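# Place a golf ball centered on the rubber tee

## Task

Put one golf ball, any of them, on the rubber tee so it rests centered over the tee's hole; it must stay there without the robot supporting it, and the gripper must release it and move away afterwards.

## Robot and tools

Robot: a single Doosan M1013 six-joint arm carrying a Robotiq 2F-140 two-finger gripper. The fingers point along the gripper's +z axis and close along its y axis. end_effector_position is the spot between the pads when closed; closed fingertips extend about 33 mm past it, fully open about 9 mm. Closing pushes the tips roughly 24 mm farther out, so keep that clearance above the table.

Scene frame: origin on the table top under the arm base, +z up, +y to the left when facing along +x. Result state lines report gripper position (m), orientation quaternion (w,x,y,z) and velocities in this frame. The printed hand position may be somewhat off, especially at long reach.

execute_actions: argument actions is a list holding zero or one item. Empty list: no command, just returns state plus pictures. An action item is {"rows": [...], "steps": n} with 1 to 15 rows and steps 10 to 15 (default 15); each row lasts one 1/30 s step and the final row repeats to fill the remaining steps. A wait item is {"steps": n} with n up to 300, counted from the previous result, so your reply time is included. Optional pictures: true adds camera images.

A row is 9 numbers, each in [-1, 1]: dx, dy, dz, rx, ry, rz, position, force_limit, speed. The first six are an offset, not a pose: expressed in the gripper's own axes, measured from the gripper pose shown in the latest result (or from the pose at action start when no result in this scene has shown it yet, or for later calls within the same reply). Every row counts from that same base, not from the preceding row. Scale: 1.0 = 0.6 m for dx, dy, dz and 180 degrees for the rotation vector rx, ry, rz. All zeros therefore pulls the arm back to the base pose; it is not a pause. Each step the commanded pose is clipped to within 70 mm and 16 degrees of the measured one, so long offsets need several calls; after a call the arm only continues up to the last clipped pose.

Gripper numbers (absolute, not offsets): position +1 fully open (140 mm), pads touch near -0.8, -1 closes until blocked. force_limit -1/0/+1 is about 14/60/107 N. speed -1/0/+1 is about 30/140/250 mm/s. Result object_status: 0 moving, 1 blocked while opening, 2 blocked while closing (a grip), 3 reached target or pads met. Confirm a grasp by status 2. To grip harder, raise force_limit and change position slightly (e.g. -1 to -0.98). position_measured is in counts: 3 open, 230 pads touching.

move: target is one 9-number row with the same offset meaning, frame and scale as above; speed is the path's top speed in m/s, 0.002 to 0.5 (default 0.25), with turning capped at twice that in rad/s. It follows a straight path lasting 0.5 to 10 s and does not avoid obstacles. Finger values are sent at the start. The result adds a move: line such as done, off_target, moving, held or fault, plus limits (paced = pose clipped, held = some steps blocked, after which the arm may jump fast) and distance to target. The arm is stiff: aiming even slightly beyond a firm contact can trigger a fault, and faster contact hits harder.

wait: seconds 0 to 10; lets the scene run with no new command. zoom_image: camera is cam_high, cam_low or cam_wrist; region [x0, y0, x1, y1] in pixels of that camera's 896x504 image, up to 504x504. read_manual returns only licence texts. finished_scene: scene number (1 or 2); ends it irrevocably and grades it, and the result gives the next task.

Timing: an action's result arrives 10 steps before it ends; those steps run while you reply, and reply time advances the simulation. "Hand target" appears only when nothing is held back. "pose unreachable" and HELD mark steps the clearance check altered or blocked.

Faults: joint torque at its limit or an external force of 144 N halts the arm for 10 s and drops the rest of the call. Holding loads heats motors; MOTOR HOT warns, and an over-temperature fault brakes the arm. Disturbances may tug a held part or nudge loose objects.

Avoid: knocking or placing anything off the table (fails the task), drops, slips, slams, hard pushes. A typical order: look and locate a ball and the tee with cameras, approach above the ball open, descend, close to status 2, lift, move over the tee, lower gently until the ball seats, open, check it stays centered, retreat upward, then call finished_scene.

Each tool is called after "Request:" as name([rows], argument=value, ...), one row to a line, values as JSON.

## Session

Request:
execute_actions(actions=[])

Scene clock: 0.00 s of 5700.00 s.
end_effector_position=(+0.3256, +0.3487, +0.1232) position_measured=3 object_status=3 end_effector_quat_wxyz=(+0.435, +0.777, -0.074, -0.450) end_effector_velocity=(+0.001, +0.001, -0.000) end_effector_angular_velocity=(+0.000, -0.002, -0.000)
Joint positions: [0.704 0.865 1.653 0.048 1.973 2.449]
Joint velocities: [ 0.     0.    -0.002 -0.    -0.     0.001]
Hand target: +0.326, +0.349, +0.123; +0.435, +0.777, -0.074, -0.450
camera_calibration (this result's frames):
cam_wrist: T_world_to_cam=[[0.319387, -0.584894, 0.745581, 0.00364694], [-0.319529, 0.674241, 0.665808, -0.192172], [-0.892128, -0.450885, 0.0284531, 0.624637], [0, 0, 0, 1]] pos_world=[0.494687, 0.413343, 0.107458]

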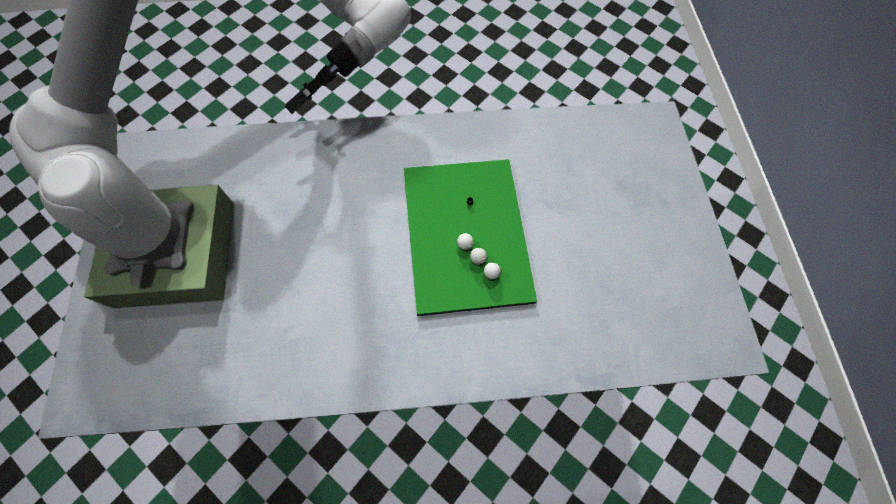

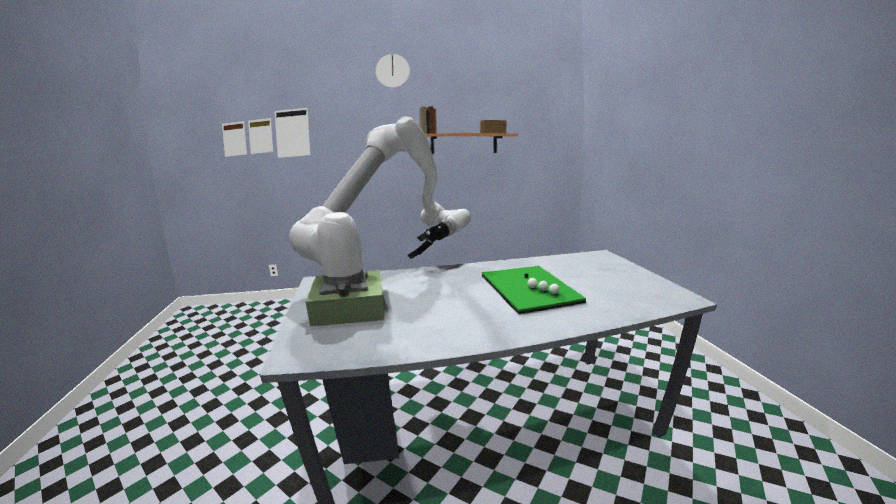

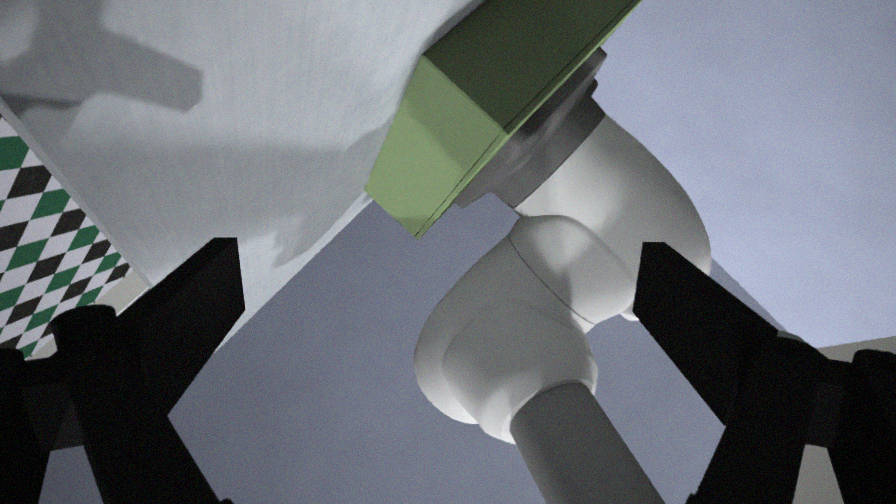

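Request:
move(target=[0.829,0.788,-0.16,0.417,0.139,0.206,0.1,-0.5,0])

Scene clock: 3.90 s of 5700.00 s.
end_effector_position=(+0.8194, -0.1340, +0.1806) position_measured=117 object_status=3 end_effector_quat_wxyz=(+0.001, +0.887, -0.462, +0.000) end_effector_velocity=(+0.000, -0.000, +0.000) end_effector_angular_velocity=(-0.000, -0.000, -0.001)
Joint positions: [-0.22   0.579  1.481  0.011  1.09   2.317]
Joint velocities: [ 0.    -0.    -0.001 -0.     0.001  0.001]
Hand target: +0.819, -0.134, +0.181; +0.001, +0.887, -0.462, +0.001
Off the commanded pose: 0.001 m, 0 deg.
Kept back: nothing.
move: done
camera_calibration (this result's frames):
cam_wrist: T_world_to_cam=[[-0.811932, -0.581608, 0.0499785, 0.573845], [-0.540953, 0.78182, 0.310043, 0.512842], [-0.219398, 0.224698, -0.949408, 0.561791], [0, 0, 0, 1]] pos_world=[0.866603, -0.193431, 0.345686]

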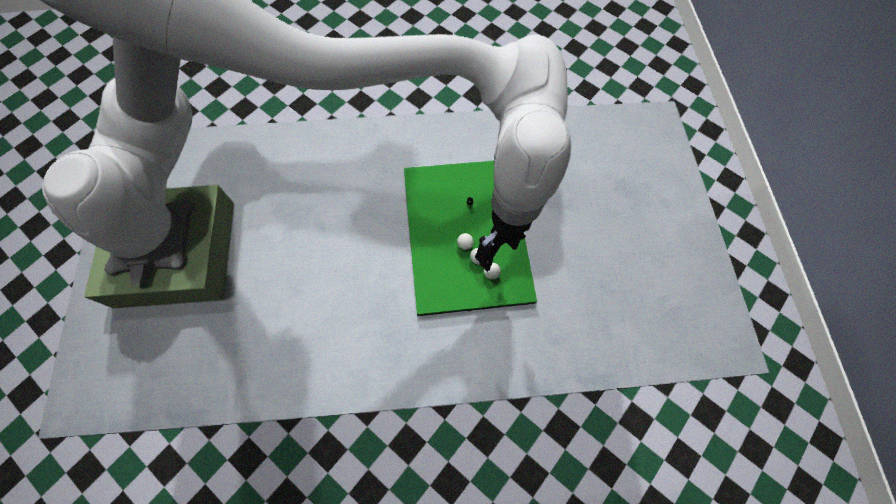

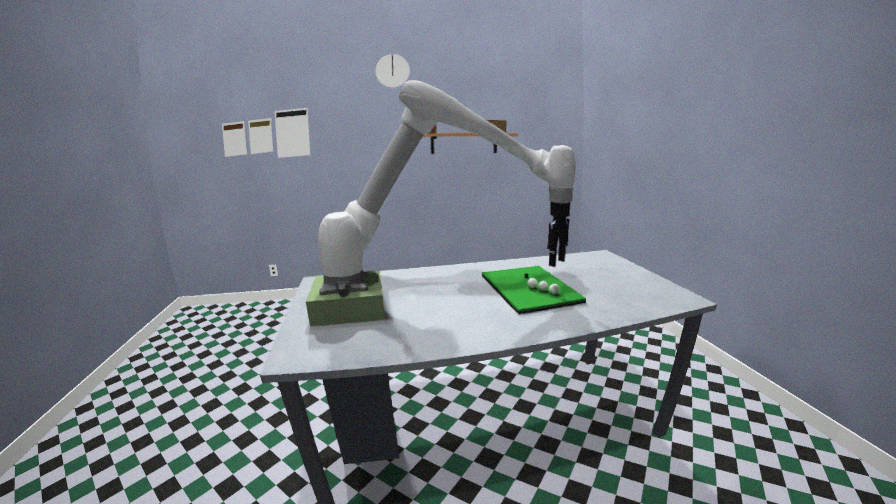

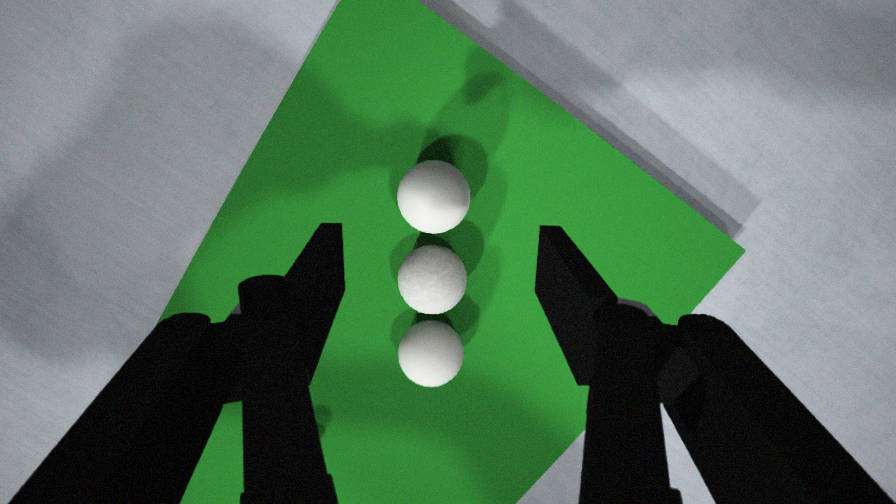

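Request:
move(target=[-0.003,-0.003,0.199,0,0,0,0.1,-0.5,0], speed=0.1)

Request:
move(target=[0,0,0,0,0,0,-1,-0.5,-0.5])

Request:
move(target=[0,0,-0.095,0,0,0,-1,-0.5,-0.5], speed=0.1)

Request:
move(target=[-0.365,-0.15,0,0,0,0,-1,-0.5,-0.5], speed=0.2)

Request:
zoom_image(camera="cam_low", region=[480,230,600,320])

Scene clock: 5.77 s of 5700.00 s.
end_effector_position=(+0.8199, -0.1316, +0.0612) position_measured=117 object_status=3 end_effector_quat_wxyz=(+0.001, +0.887, -0.462, +0.000) end_effector_velocity=(+0.001, +0.000, +0.001) end_effector_angular_velocity=(+0.000, -0.002, -0.000)
Joint positions: [-0.215  0.683  1.551  0.012  0.916  2.319]
Joint velocities: [ 0.    -0.    -0.001  0.001 -0.     0.   ]
Hand target: +0.820, -0.132, +0.061; +0.001, +0.887, -0.462, +0.000
Off the commanded pose: 0.000 m, 0 deg.
Kept back: nothing.
move: done
camera_calibration (this result's frames):
cam_wrist: T_world_to_cam=[[-0.811893, -0.581662, 0.0499882, 0.581626], [-0.540975, 0.781757, 0.310166, 0.548338], [-0.21949, 0.224779, -0.949367, 0.448024], [0, 0, 0, 1]] pos_world=[0.867192, -0.191063, 0.226189]

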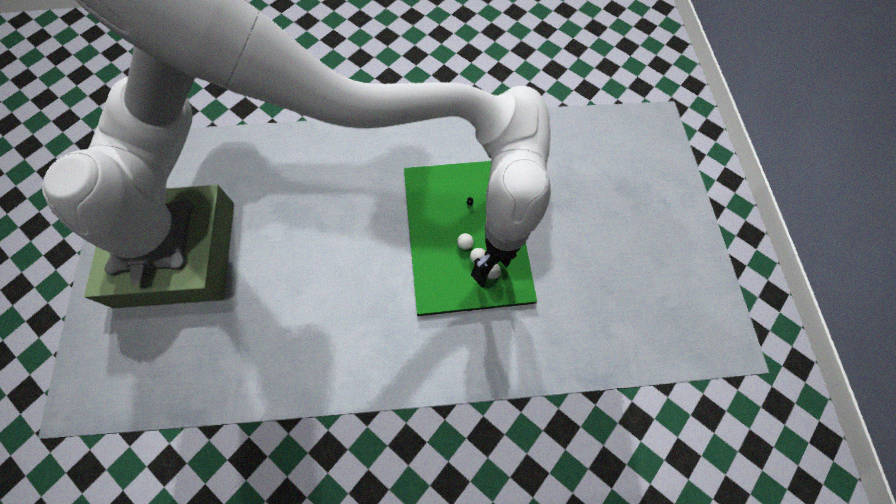

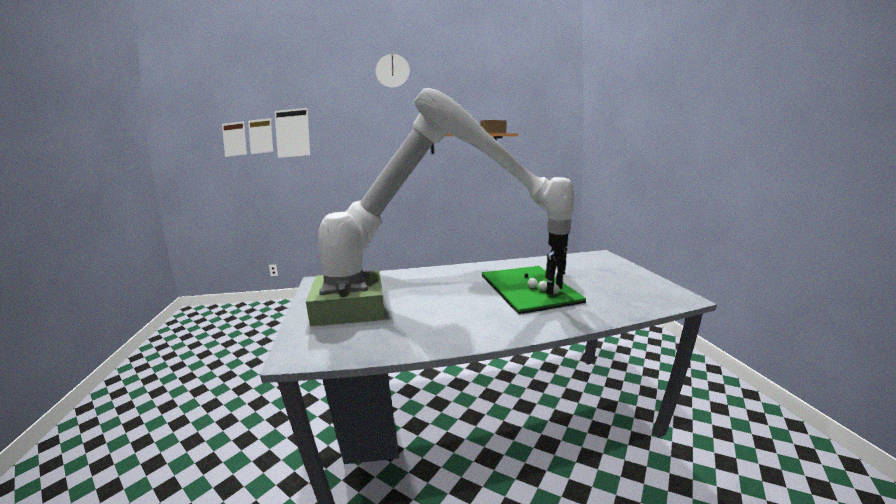

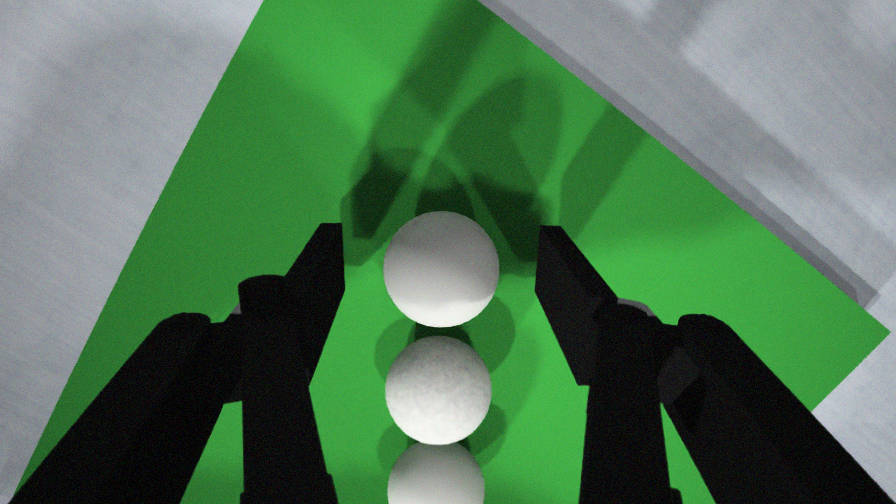

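Scene clock: 6.40 s of 5700.00 s.
end_effector_position=(+0.8199, -0.1316, +0.0612) position_measured=170 object_status=2 end_effector_quat_wxyz=(+0.001, +0.887, -0.462, +0.000) end_effector_velocity=(-0.001, +0.000, +0.000) end_effector_angular_velocity=(+0.000, +0.001, +0.000)
Joint positions: [-0.215  0.683  1.551  0.012  0.916  2.319]
Joint velocities: [ 0.    -0.     0.001  0.     0.001  0.   ]
Hand target: +0.820, -0.132, +0.061; +0.001, +0.887, -0.462, +0.000
Off the commanded pose: 0.000 m, 0 deg.
Kept back: nothing.
move: done
camera_calibration (this result's frames):
cam_wrist: T_world_to_cam=[[-0.811893, -0.581662, 0.0499859, 0.581628], [-0.540975, 0.781757, 0.310163, 0.548339], [-0.219487, 0.224778, -0.949368, 0.448021], [0, 0, 0, 1]] pos_world=[0.867193, -0.191063, 0.226189]

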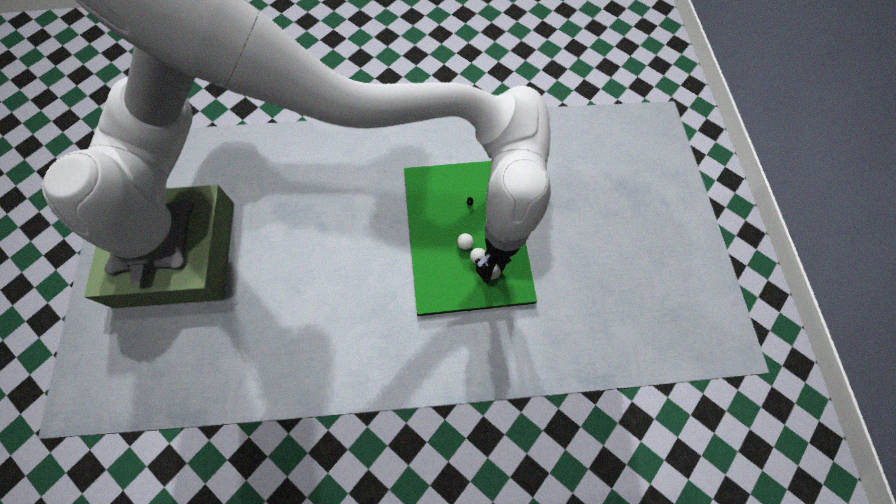

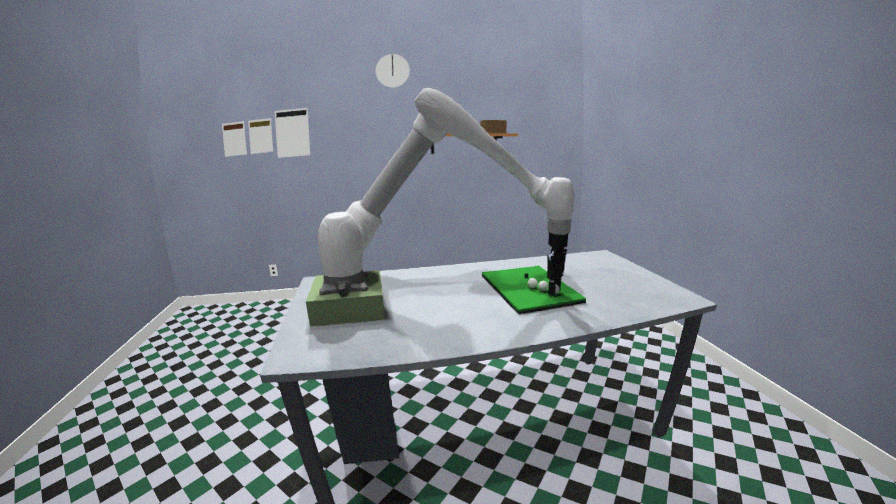

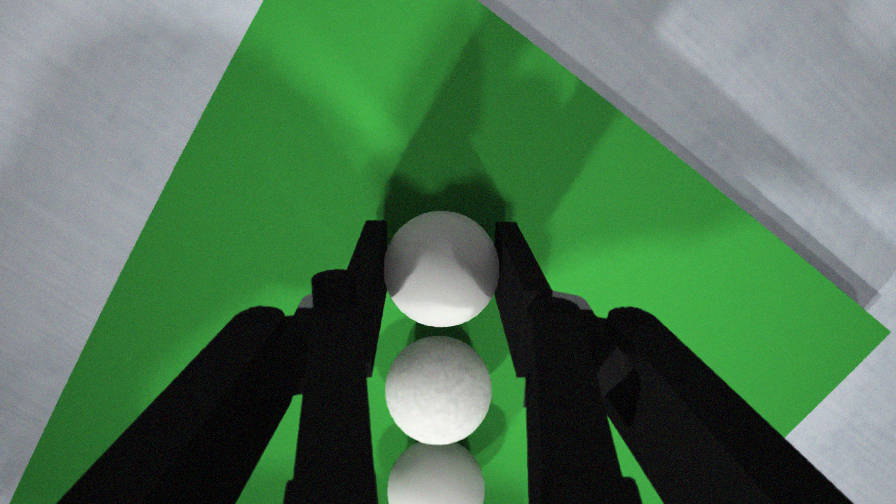

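Scene clock: 7.27 s of 5700.00 s.
end_effector_position=(+0.8198, -0.1315, +0.1182) position_measured=170 object_status=2 end_effector_quat_wxyz=(+0.001, +0.887, -0.462, +0.000) end_effector_velocity=(-0.001, -0.000, -0.001) end_effector_angular_velocity=(+0.000, +0.002, -0.000)
Joint positions: [-0.216  0.63   1.522  0.011  0.997  2.319]
Joint velocities: [-0.     0.     0.002 -0.    -0.    -0.   ]
Hand target: +0.820, -0.132, +0.118; +0.001, +0.887, -0.462, +0.000
Off the commanded pose: 0.000 m, 0 deg.
Kept back: nothing.
move: done
camera_calibration (this result's frames):
cam_wrist: T_world_to_cam=[[-0.811879, -0.581681, 0.0500066, 0.578747], [-0.541003, 0.781763, 0.310101, 0.53056], [-0.219473, 0.224711, -0.949388, 0.502123], [0, 0, 0, 1]] pos_world=[0.86711, -0.190958, 0.283241]

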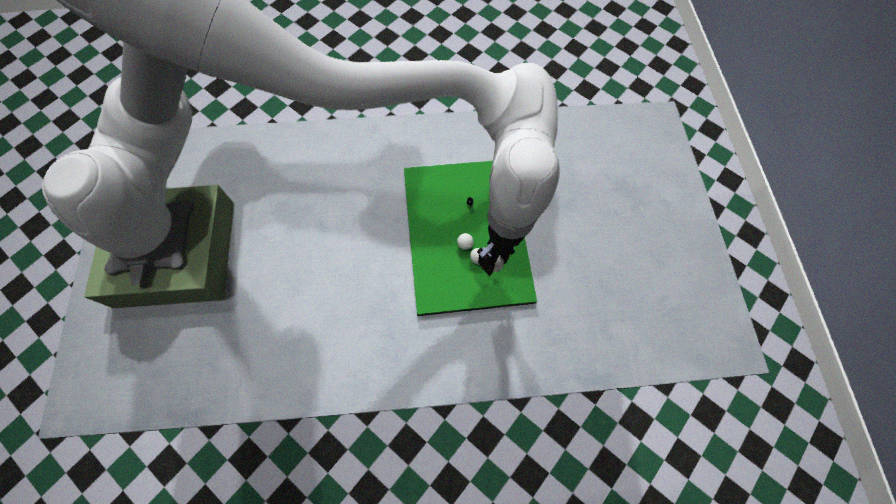

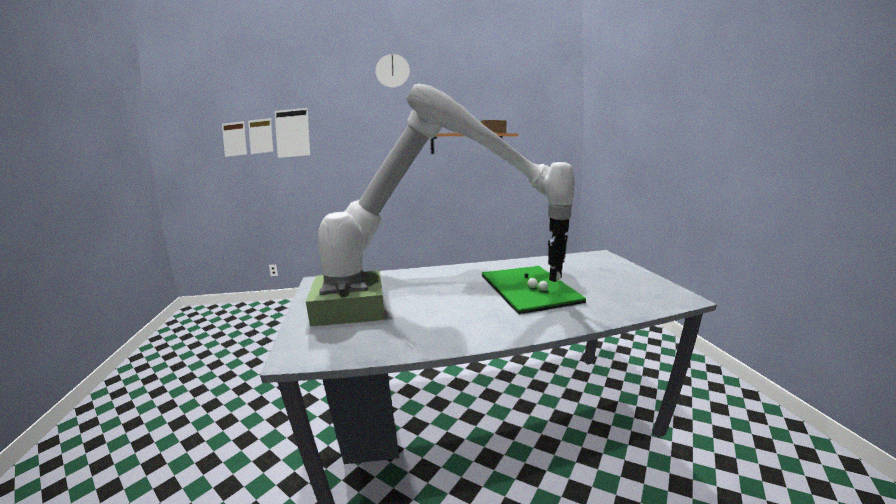

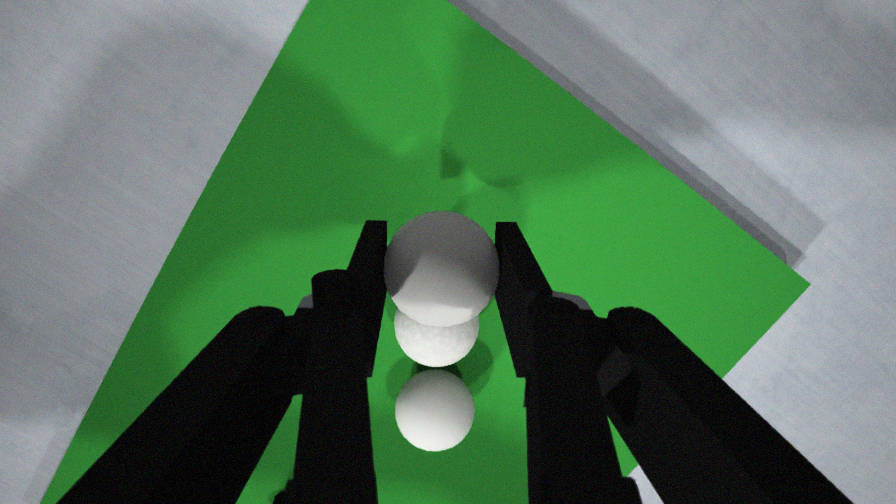

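Scene clock: 8.80 s of 5700.00 s.
end_effector_position=(+0.7683, +0.0996, +0.1179) position_measured=170 object_status=2 end_effector_quat_wxyz=(+0.001, +0.887, -0.462, +0.001) end_effector_velocity=(+0.000, +0.000, +0.001) end_effector_angular_velocity=(+0.000, +0.000, -0.001)
Joint positions: [0.068 0.552 1.653 0.014 0.942 2.601]
Joint velocities: [-0.    -0.    -0.001  0.     0.002  0.001]
Hand target: +0.768, +0.100, +0.118; +0.001, +0.887, -0.462, +0.001
Off the commanded pose: 0.000 m, 0 deg.
Kept back: nothing.
move: done
camera_calibration (this result's frames):
cam_wrist: T_world_to_cam=[[-0.811887, -0.581674, 0.0499479, 0.671335], [-0.541036, 0.781784, 0.30999, 0.322131], [-0.219362, 0.224653, -0.949427, 0.438485], [0, 0, 0, 1]] pos_world=[0.815519, 0.0401548, 0.282921]

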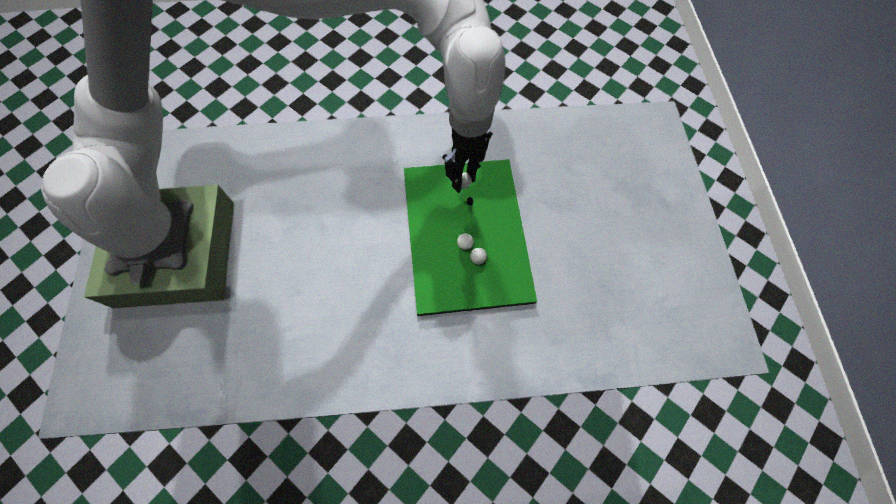

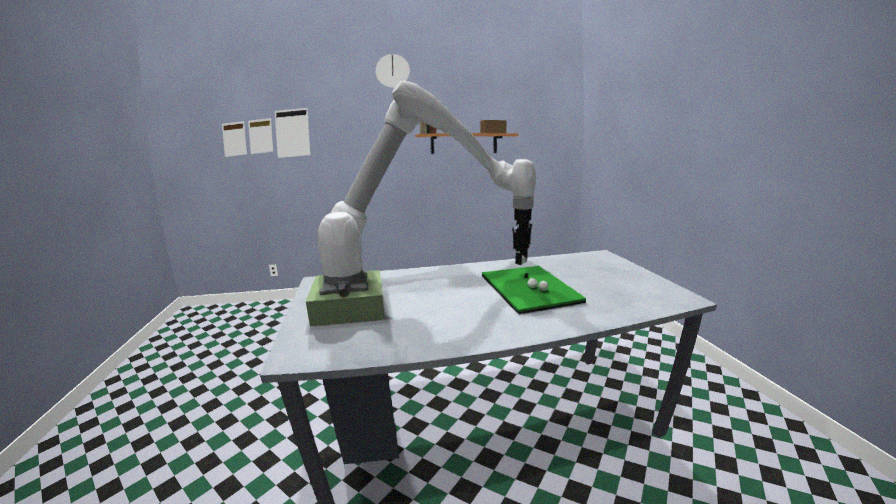

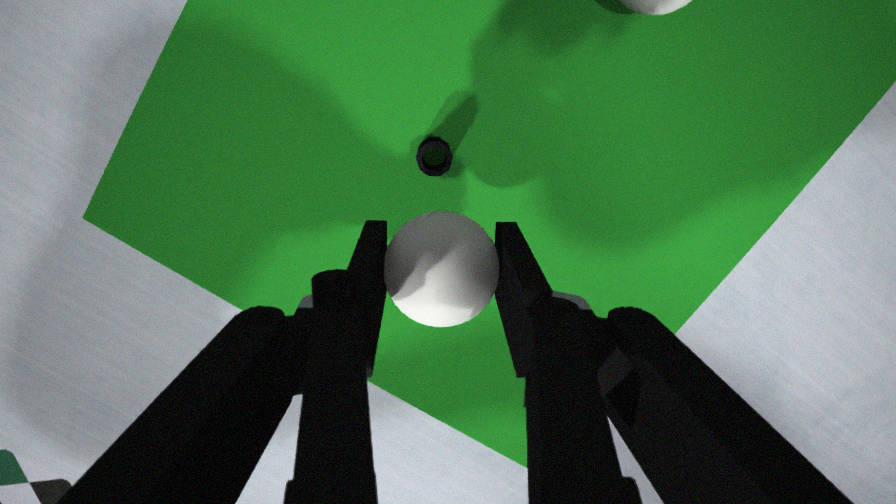

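Region (480, 230, 600, 320) of cam_low's 896x504 image, scaled by 4.200, with more detail than that image has; it fills the top 378 rows of this view, and the rest is white.

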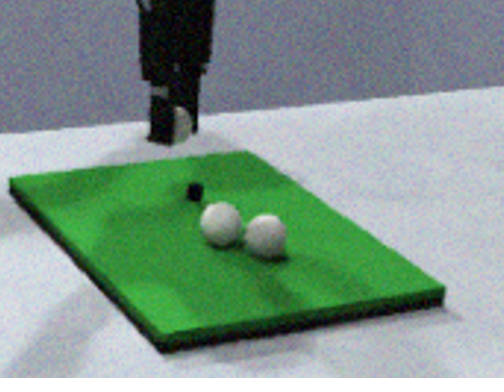

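Request:
move(target=[0.052,-0.003,0.04,0,0,0,-1,-0.5,-0.5], speed=0.06)

Request:
move(target=[0,0,0.02,0,0,0,-1,-0.5,-0.5], speed=0.015)

Request:
move(target=[0,0,0,0,0,0,0.1,-0.5,-1])

Request:
move(target=[0,0,-0.2,0,0,0,0.1,-0.5,-1])

Scene clock: 10.33 s of 5700.00 s.
end_effector_position=(+0.7876, +0.0750, +0.0939) position_measured=170 object_status=2 end_effector_quat_wxyz=(+0.001, +0.887, -0.462, +0.001) end_effector_velocity=(+0.001, -0.000, +0.000) end_effector_angular_velocity=(+0.000, -0.002, -0.001)
Joint positions: [0.035 0.597 1.628 0.014 0.922 2.568]
Joint velocities: [-0.    -0.    -0.    -0.    -0.002  0.001]
Hand target: +0.788, +0.075, +0.094; +0.001, +0.887, -0.462, +0.001
Off the commanded pose: 0.000 m, 0 deg.
Kept back: nothing.
move: done
camera_calibration (this result's frames):
cam_wrist: T_world_to_cam=[[-0.811855, -0.581718, 0.0499565, 0.673934], [-0.541084, 0.781763, 0.309959, 0.359295], [-0.219363, 0.224611, -0.949437, 0.425534], [0, 0, 0, 1]] pos_world=[0.834892, 0.0155764, 0.258984]

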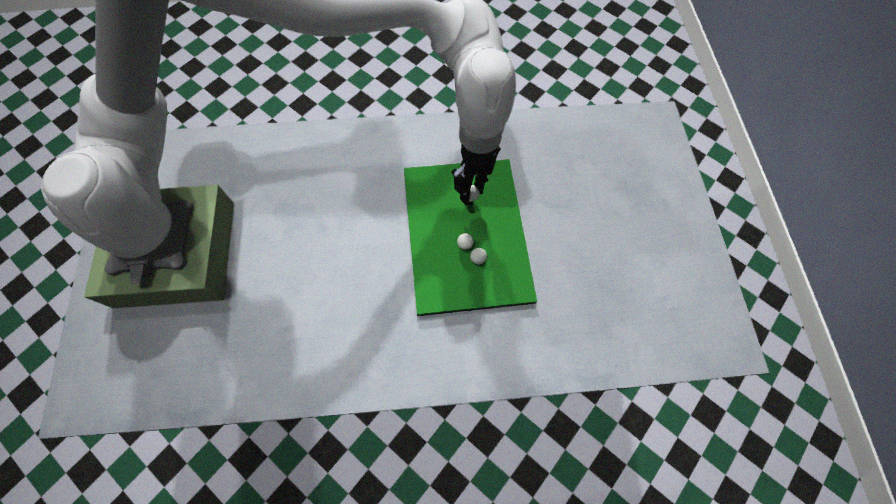

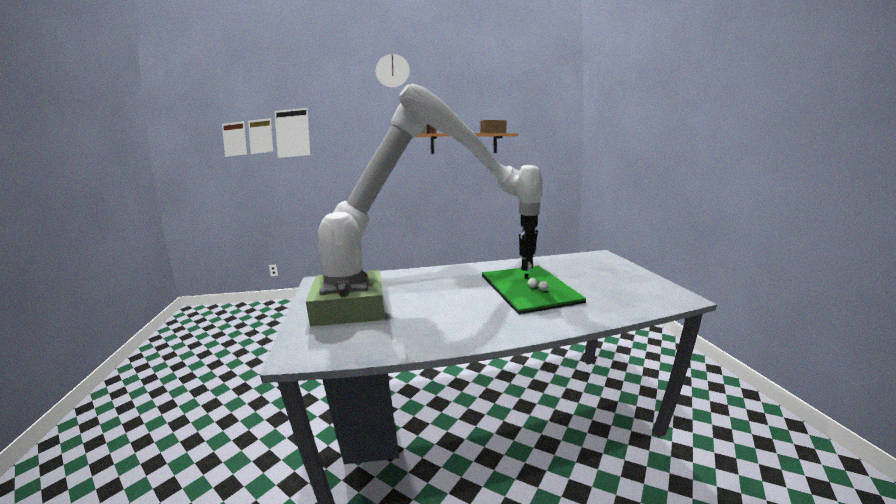

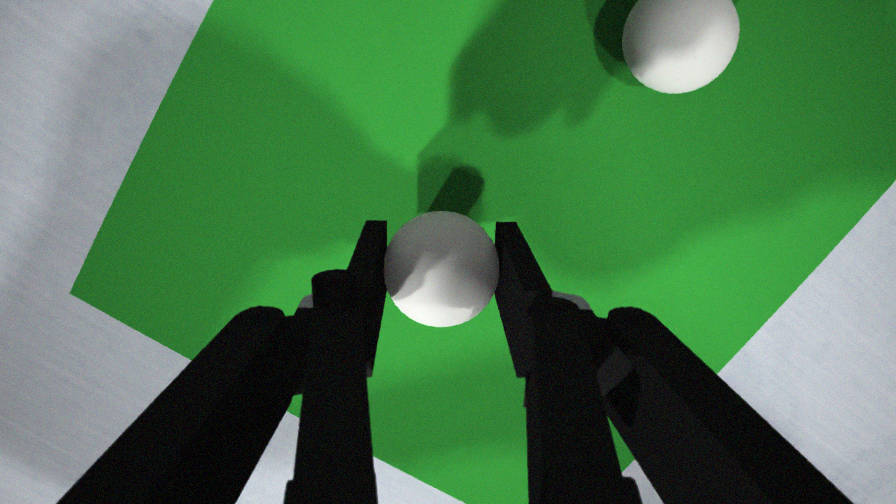

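Scene clock: 11.37 s of 5700.00 s.
end_effector_position=(+0.7877, +0.0749, +0.0819) position_measured=170 object_status=2 end_effector_quat_wxyz=(+0.001, +0.887, -0.462, +0.001) end_effector_velocity=(+0.000, -0.000, -0.000) end_effector_angular_velocity=(+0.001, -0.001, -0.000)
Joint positions: [0.035 0.609 1.634 0.014 0.904 2.568]
Joint velocities: [-0.     0.    -0.     0.001 -0.001 -0.001]
Hand target: +0.788, +0.075, +0.082; +0.001, +0.887, -0.462, +0.001
Off the commanded pose: 0.000 m, 0 deg.
Kept back: nothing.
move: done
camera_calibration (this result's frames):
cam_wrist: T_world_to_cam=[[-0.811954, -0.581579, 0.0499633, 0.674532], [-0.540944, 0.781853, 0.309976, 0.363029], [-0.21934, 0.224659, -0.949431, 0.414146], [0, 0, 0, 1]] pos_world=[0.834906, 0.0154165, 0.246971]

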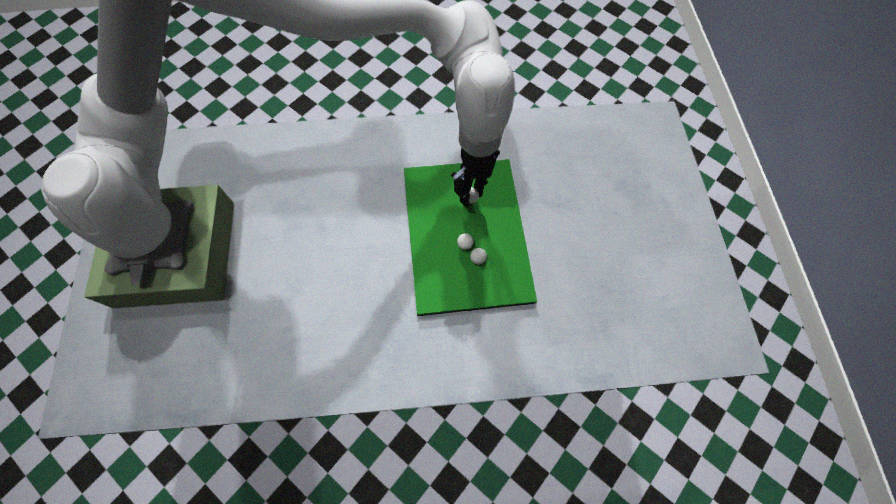

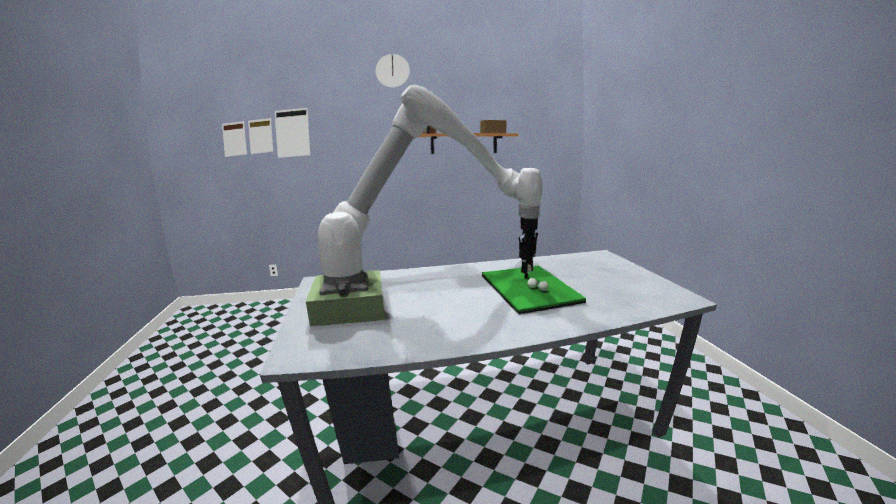

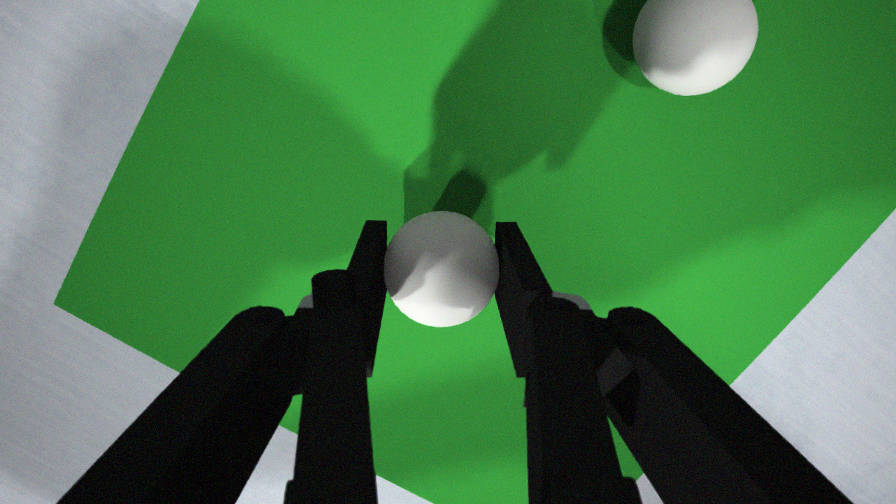

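Scene clock: 12.70 s of 5700.00 s.
end_effector_position=(+0.7877, +0.0749, +0.0819) position_measured=117 object_status=3 end_effector_quat_wxyz=(+0.001, +0.887, -0.462, +0.001) end_effector_velocity=(-0.000, -0.001, +0.000) end_effector_angular_velocity=(-0.001, +0.000, +0.000)
Joint positions: [0.035 0.609 1.634 0.014 0.904 2.568]
Joint velocities: [-0.    -0.    -0.    -0.001  0.001  0.   ]
Hand target: +0.788, +0.075, +0.082; +0.001, +0.887, -0.462, +0.001
Off the commanded pose: 0.000 m, 0 deg.
Kept back: nothing.
move: done
camera_calibration (this result's frames):
cam_wrist: T_world_to_cam=[[-0.811953, -0.581581, 0.0499611, 0.674533], [-0.540947, 0.781852, 0.309975, 0.363031], [-0.219338, 0.224659, -0.949431, 0.414145], [0, 0, 0, 1]] pos_world=[0.834907, 0.0154177, 0.246971]

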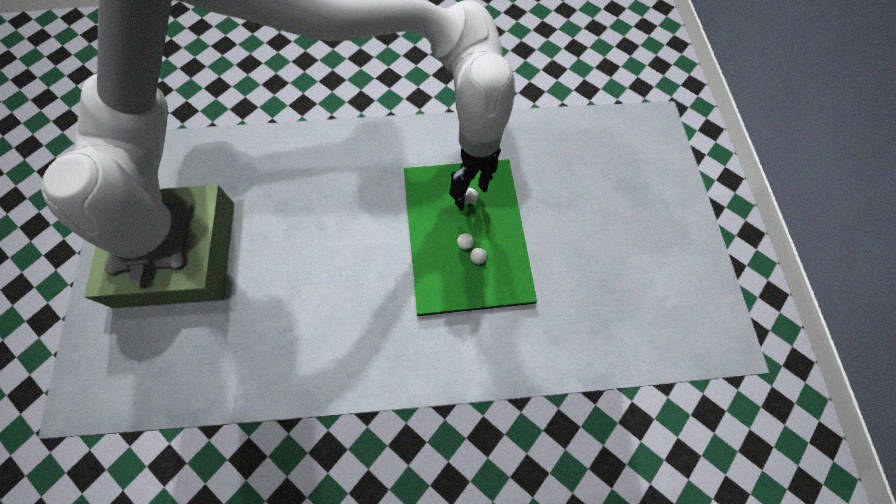

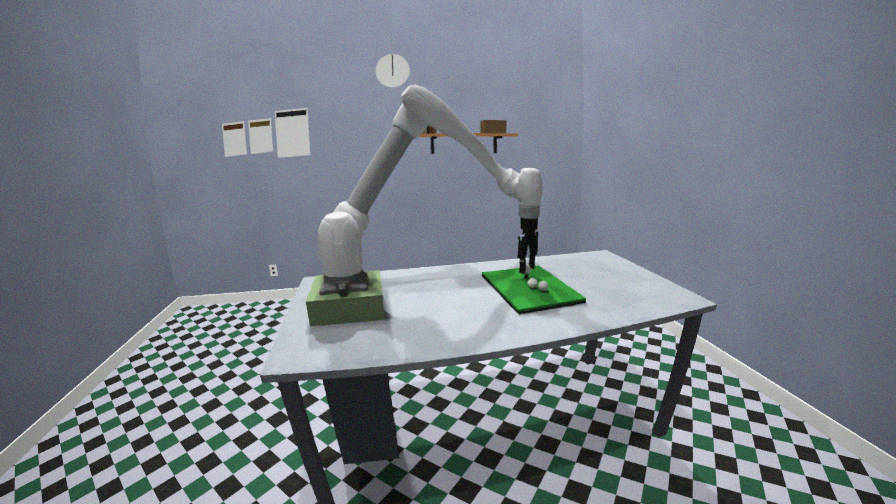

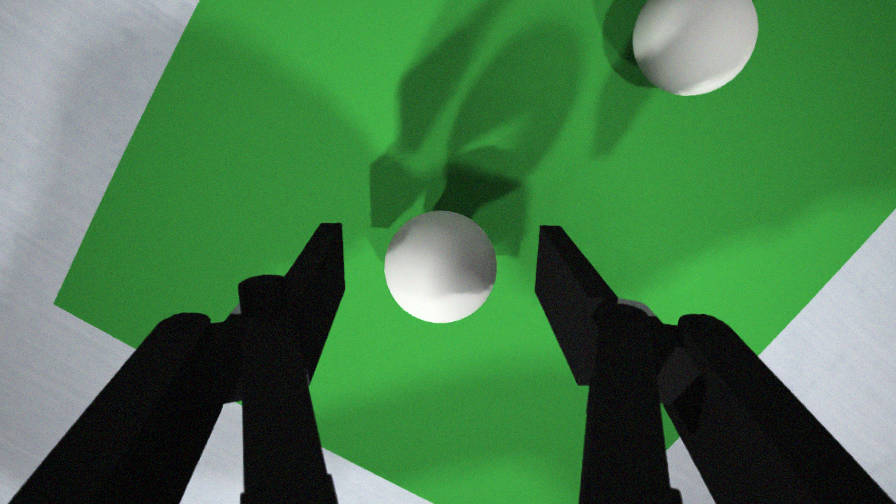

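Scene clock: 13.53 s of 5700.00 s.
end_effector_position=(+0.7874, +0.0750, +0.2020) position_measured=117 object_status=3 end_effector_quat_wxyz=(+0.001, +0.887, -0.462, +0.001) end_effector_velocity=(+0.001, -0.000, -0.000) end_effector_angular_velocity=(-0.000, -0.001, +0.000)
Joint positions: [0.034 0.504 1.557 0.013 1.087 2.57 ]
Joint velocities: [-0.     0.    -0.    -0.    -0.002  0.   ]
Hand target: +0.787, +0.075, +0.202; +0.001, +0.887, -0.462, +0.001
Off the commanded pose: 0.000 m, 0 deg.
Kept back: nothing.
move: done
camera_calibration (this result's frames):
cam_wrist: T_world_to_cam=[[-0.811964, -0.581556, 0.0500655, 0.668398], [-0.540922, 0.781908, 0.309877, 0.325612], [-0.219357, 0.224527, -0.949458, 0.528063], [0, 0, 0, 1]] pos_world=[0.834681, 0.0155483, 0.36701]

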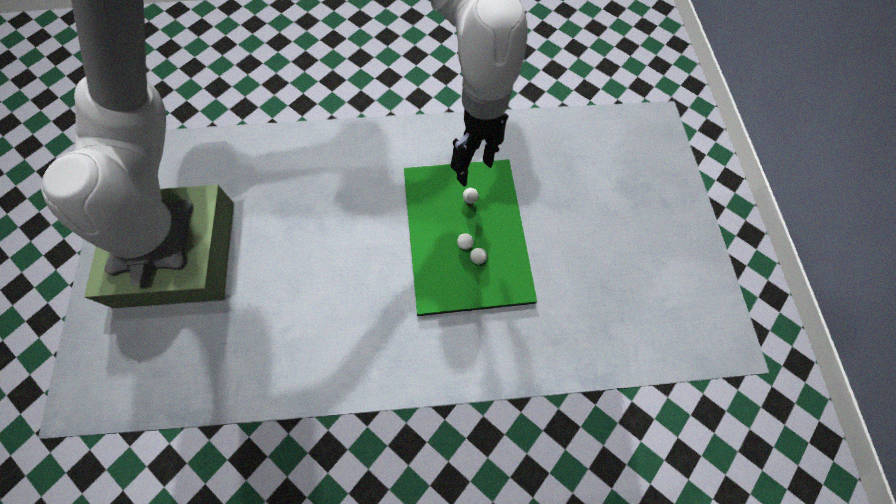

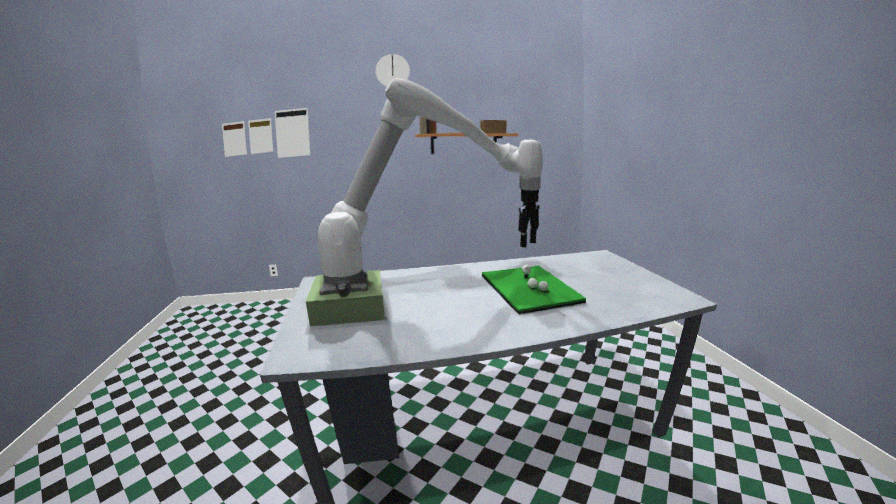

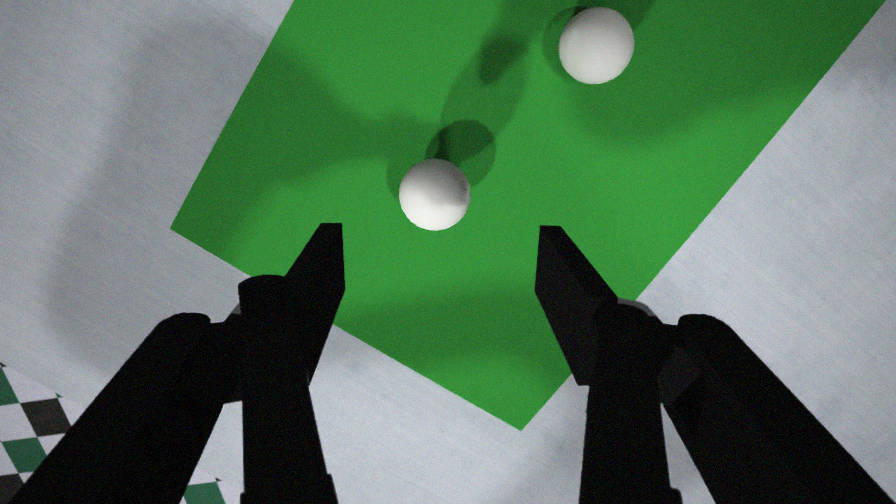

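Request:
finished_scene(scene=2)

The scene is finished: the task was done.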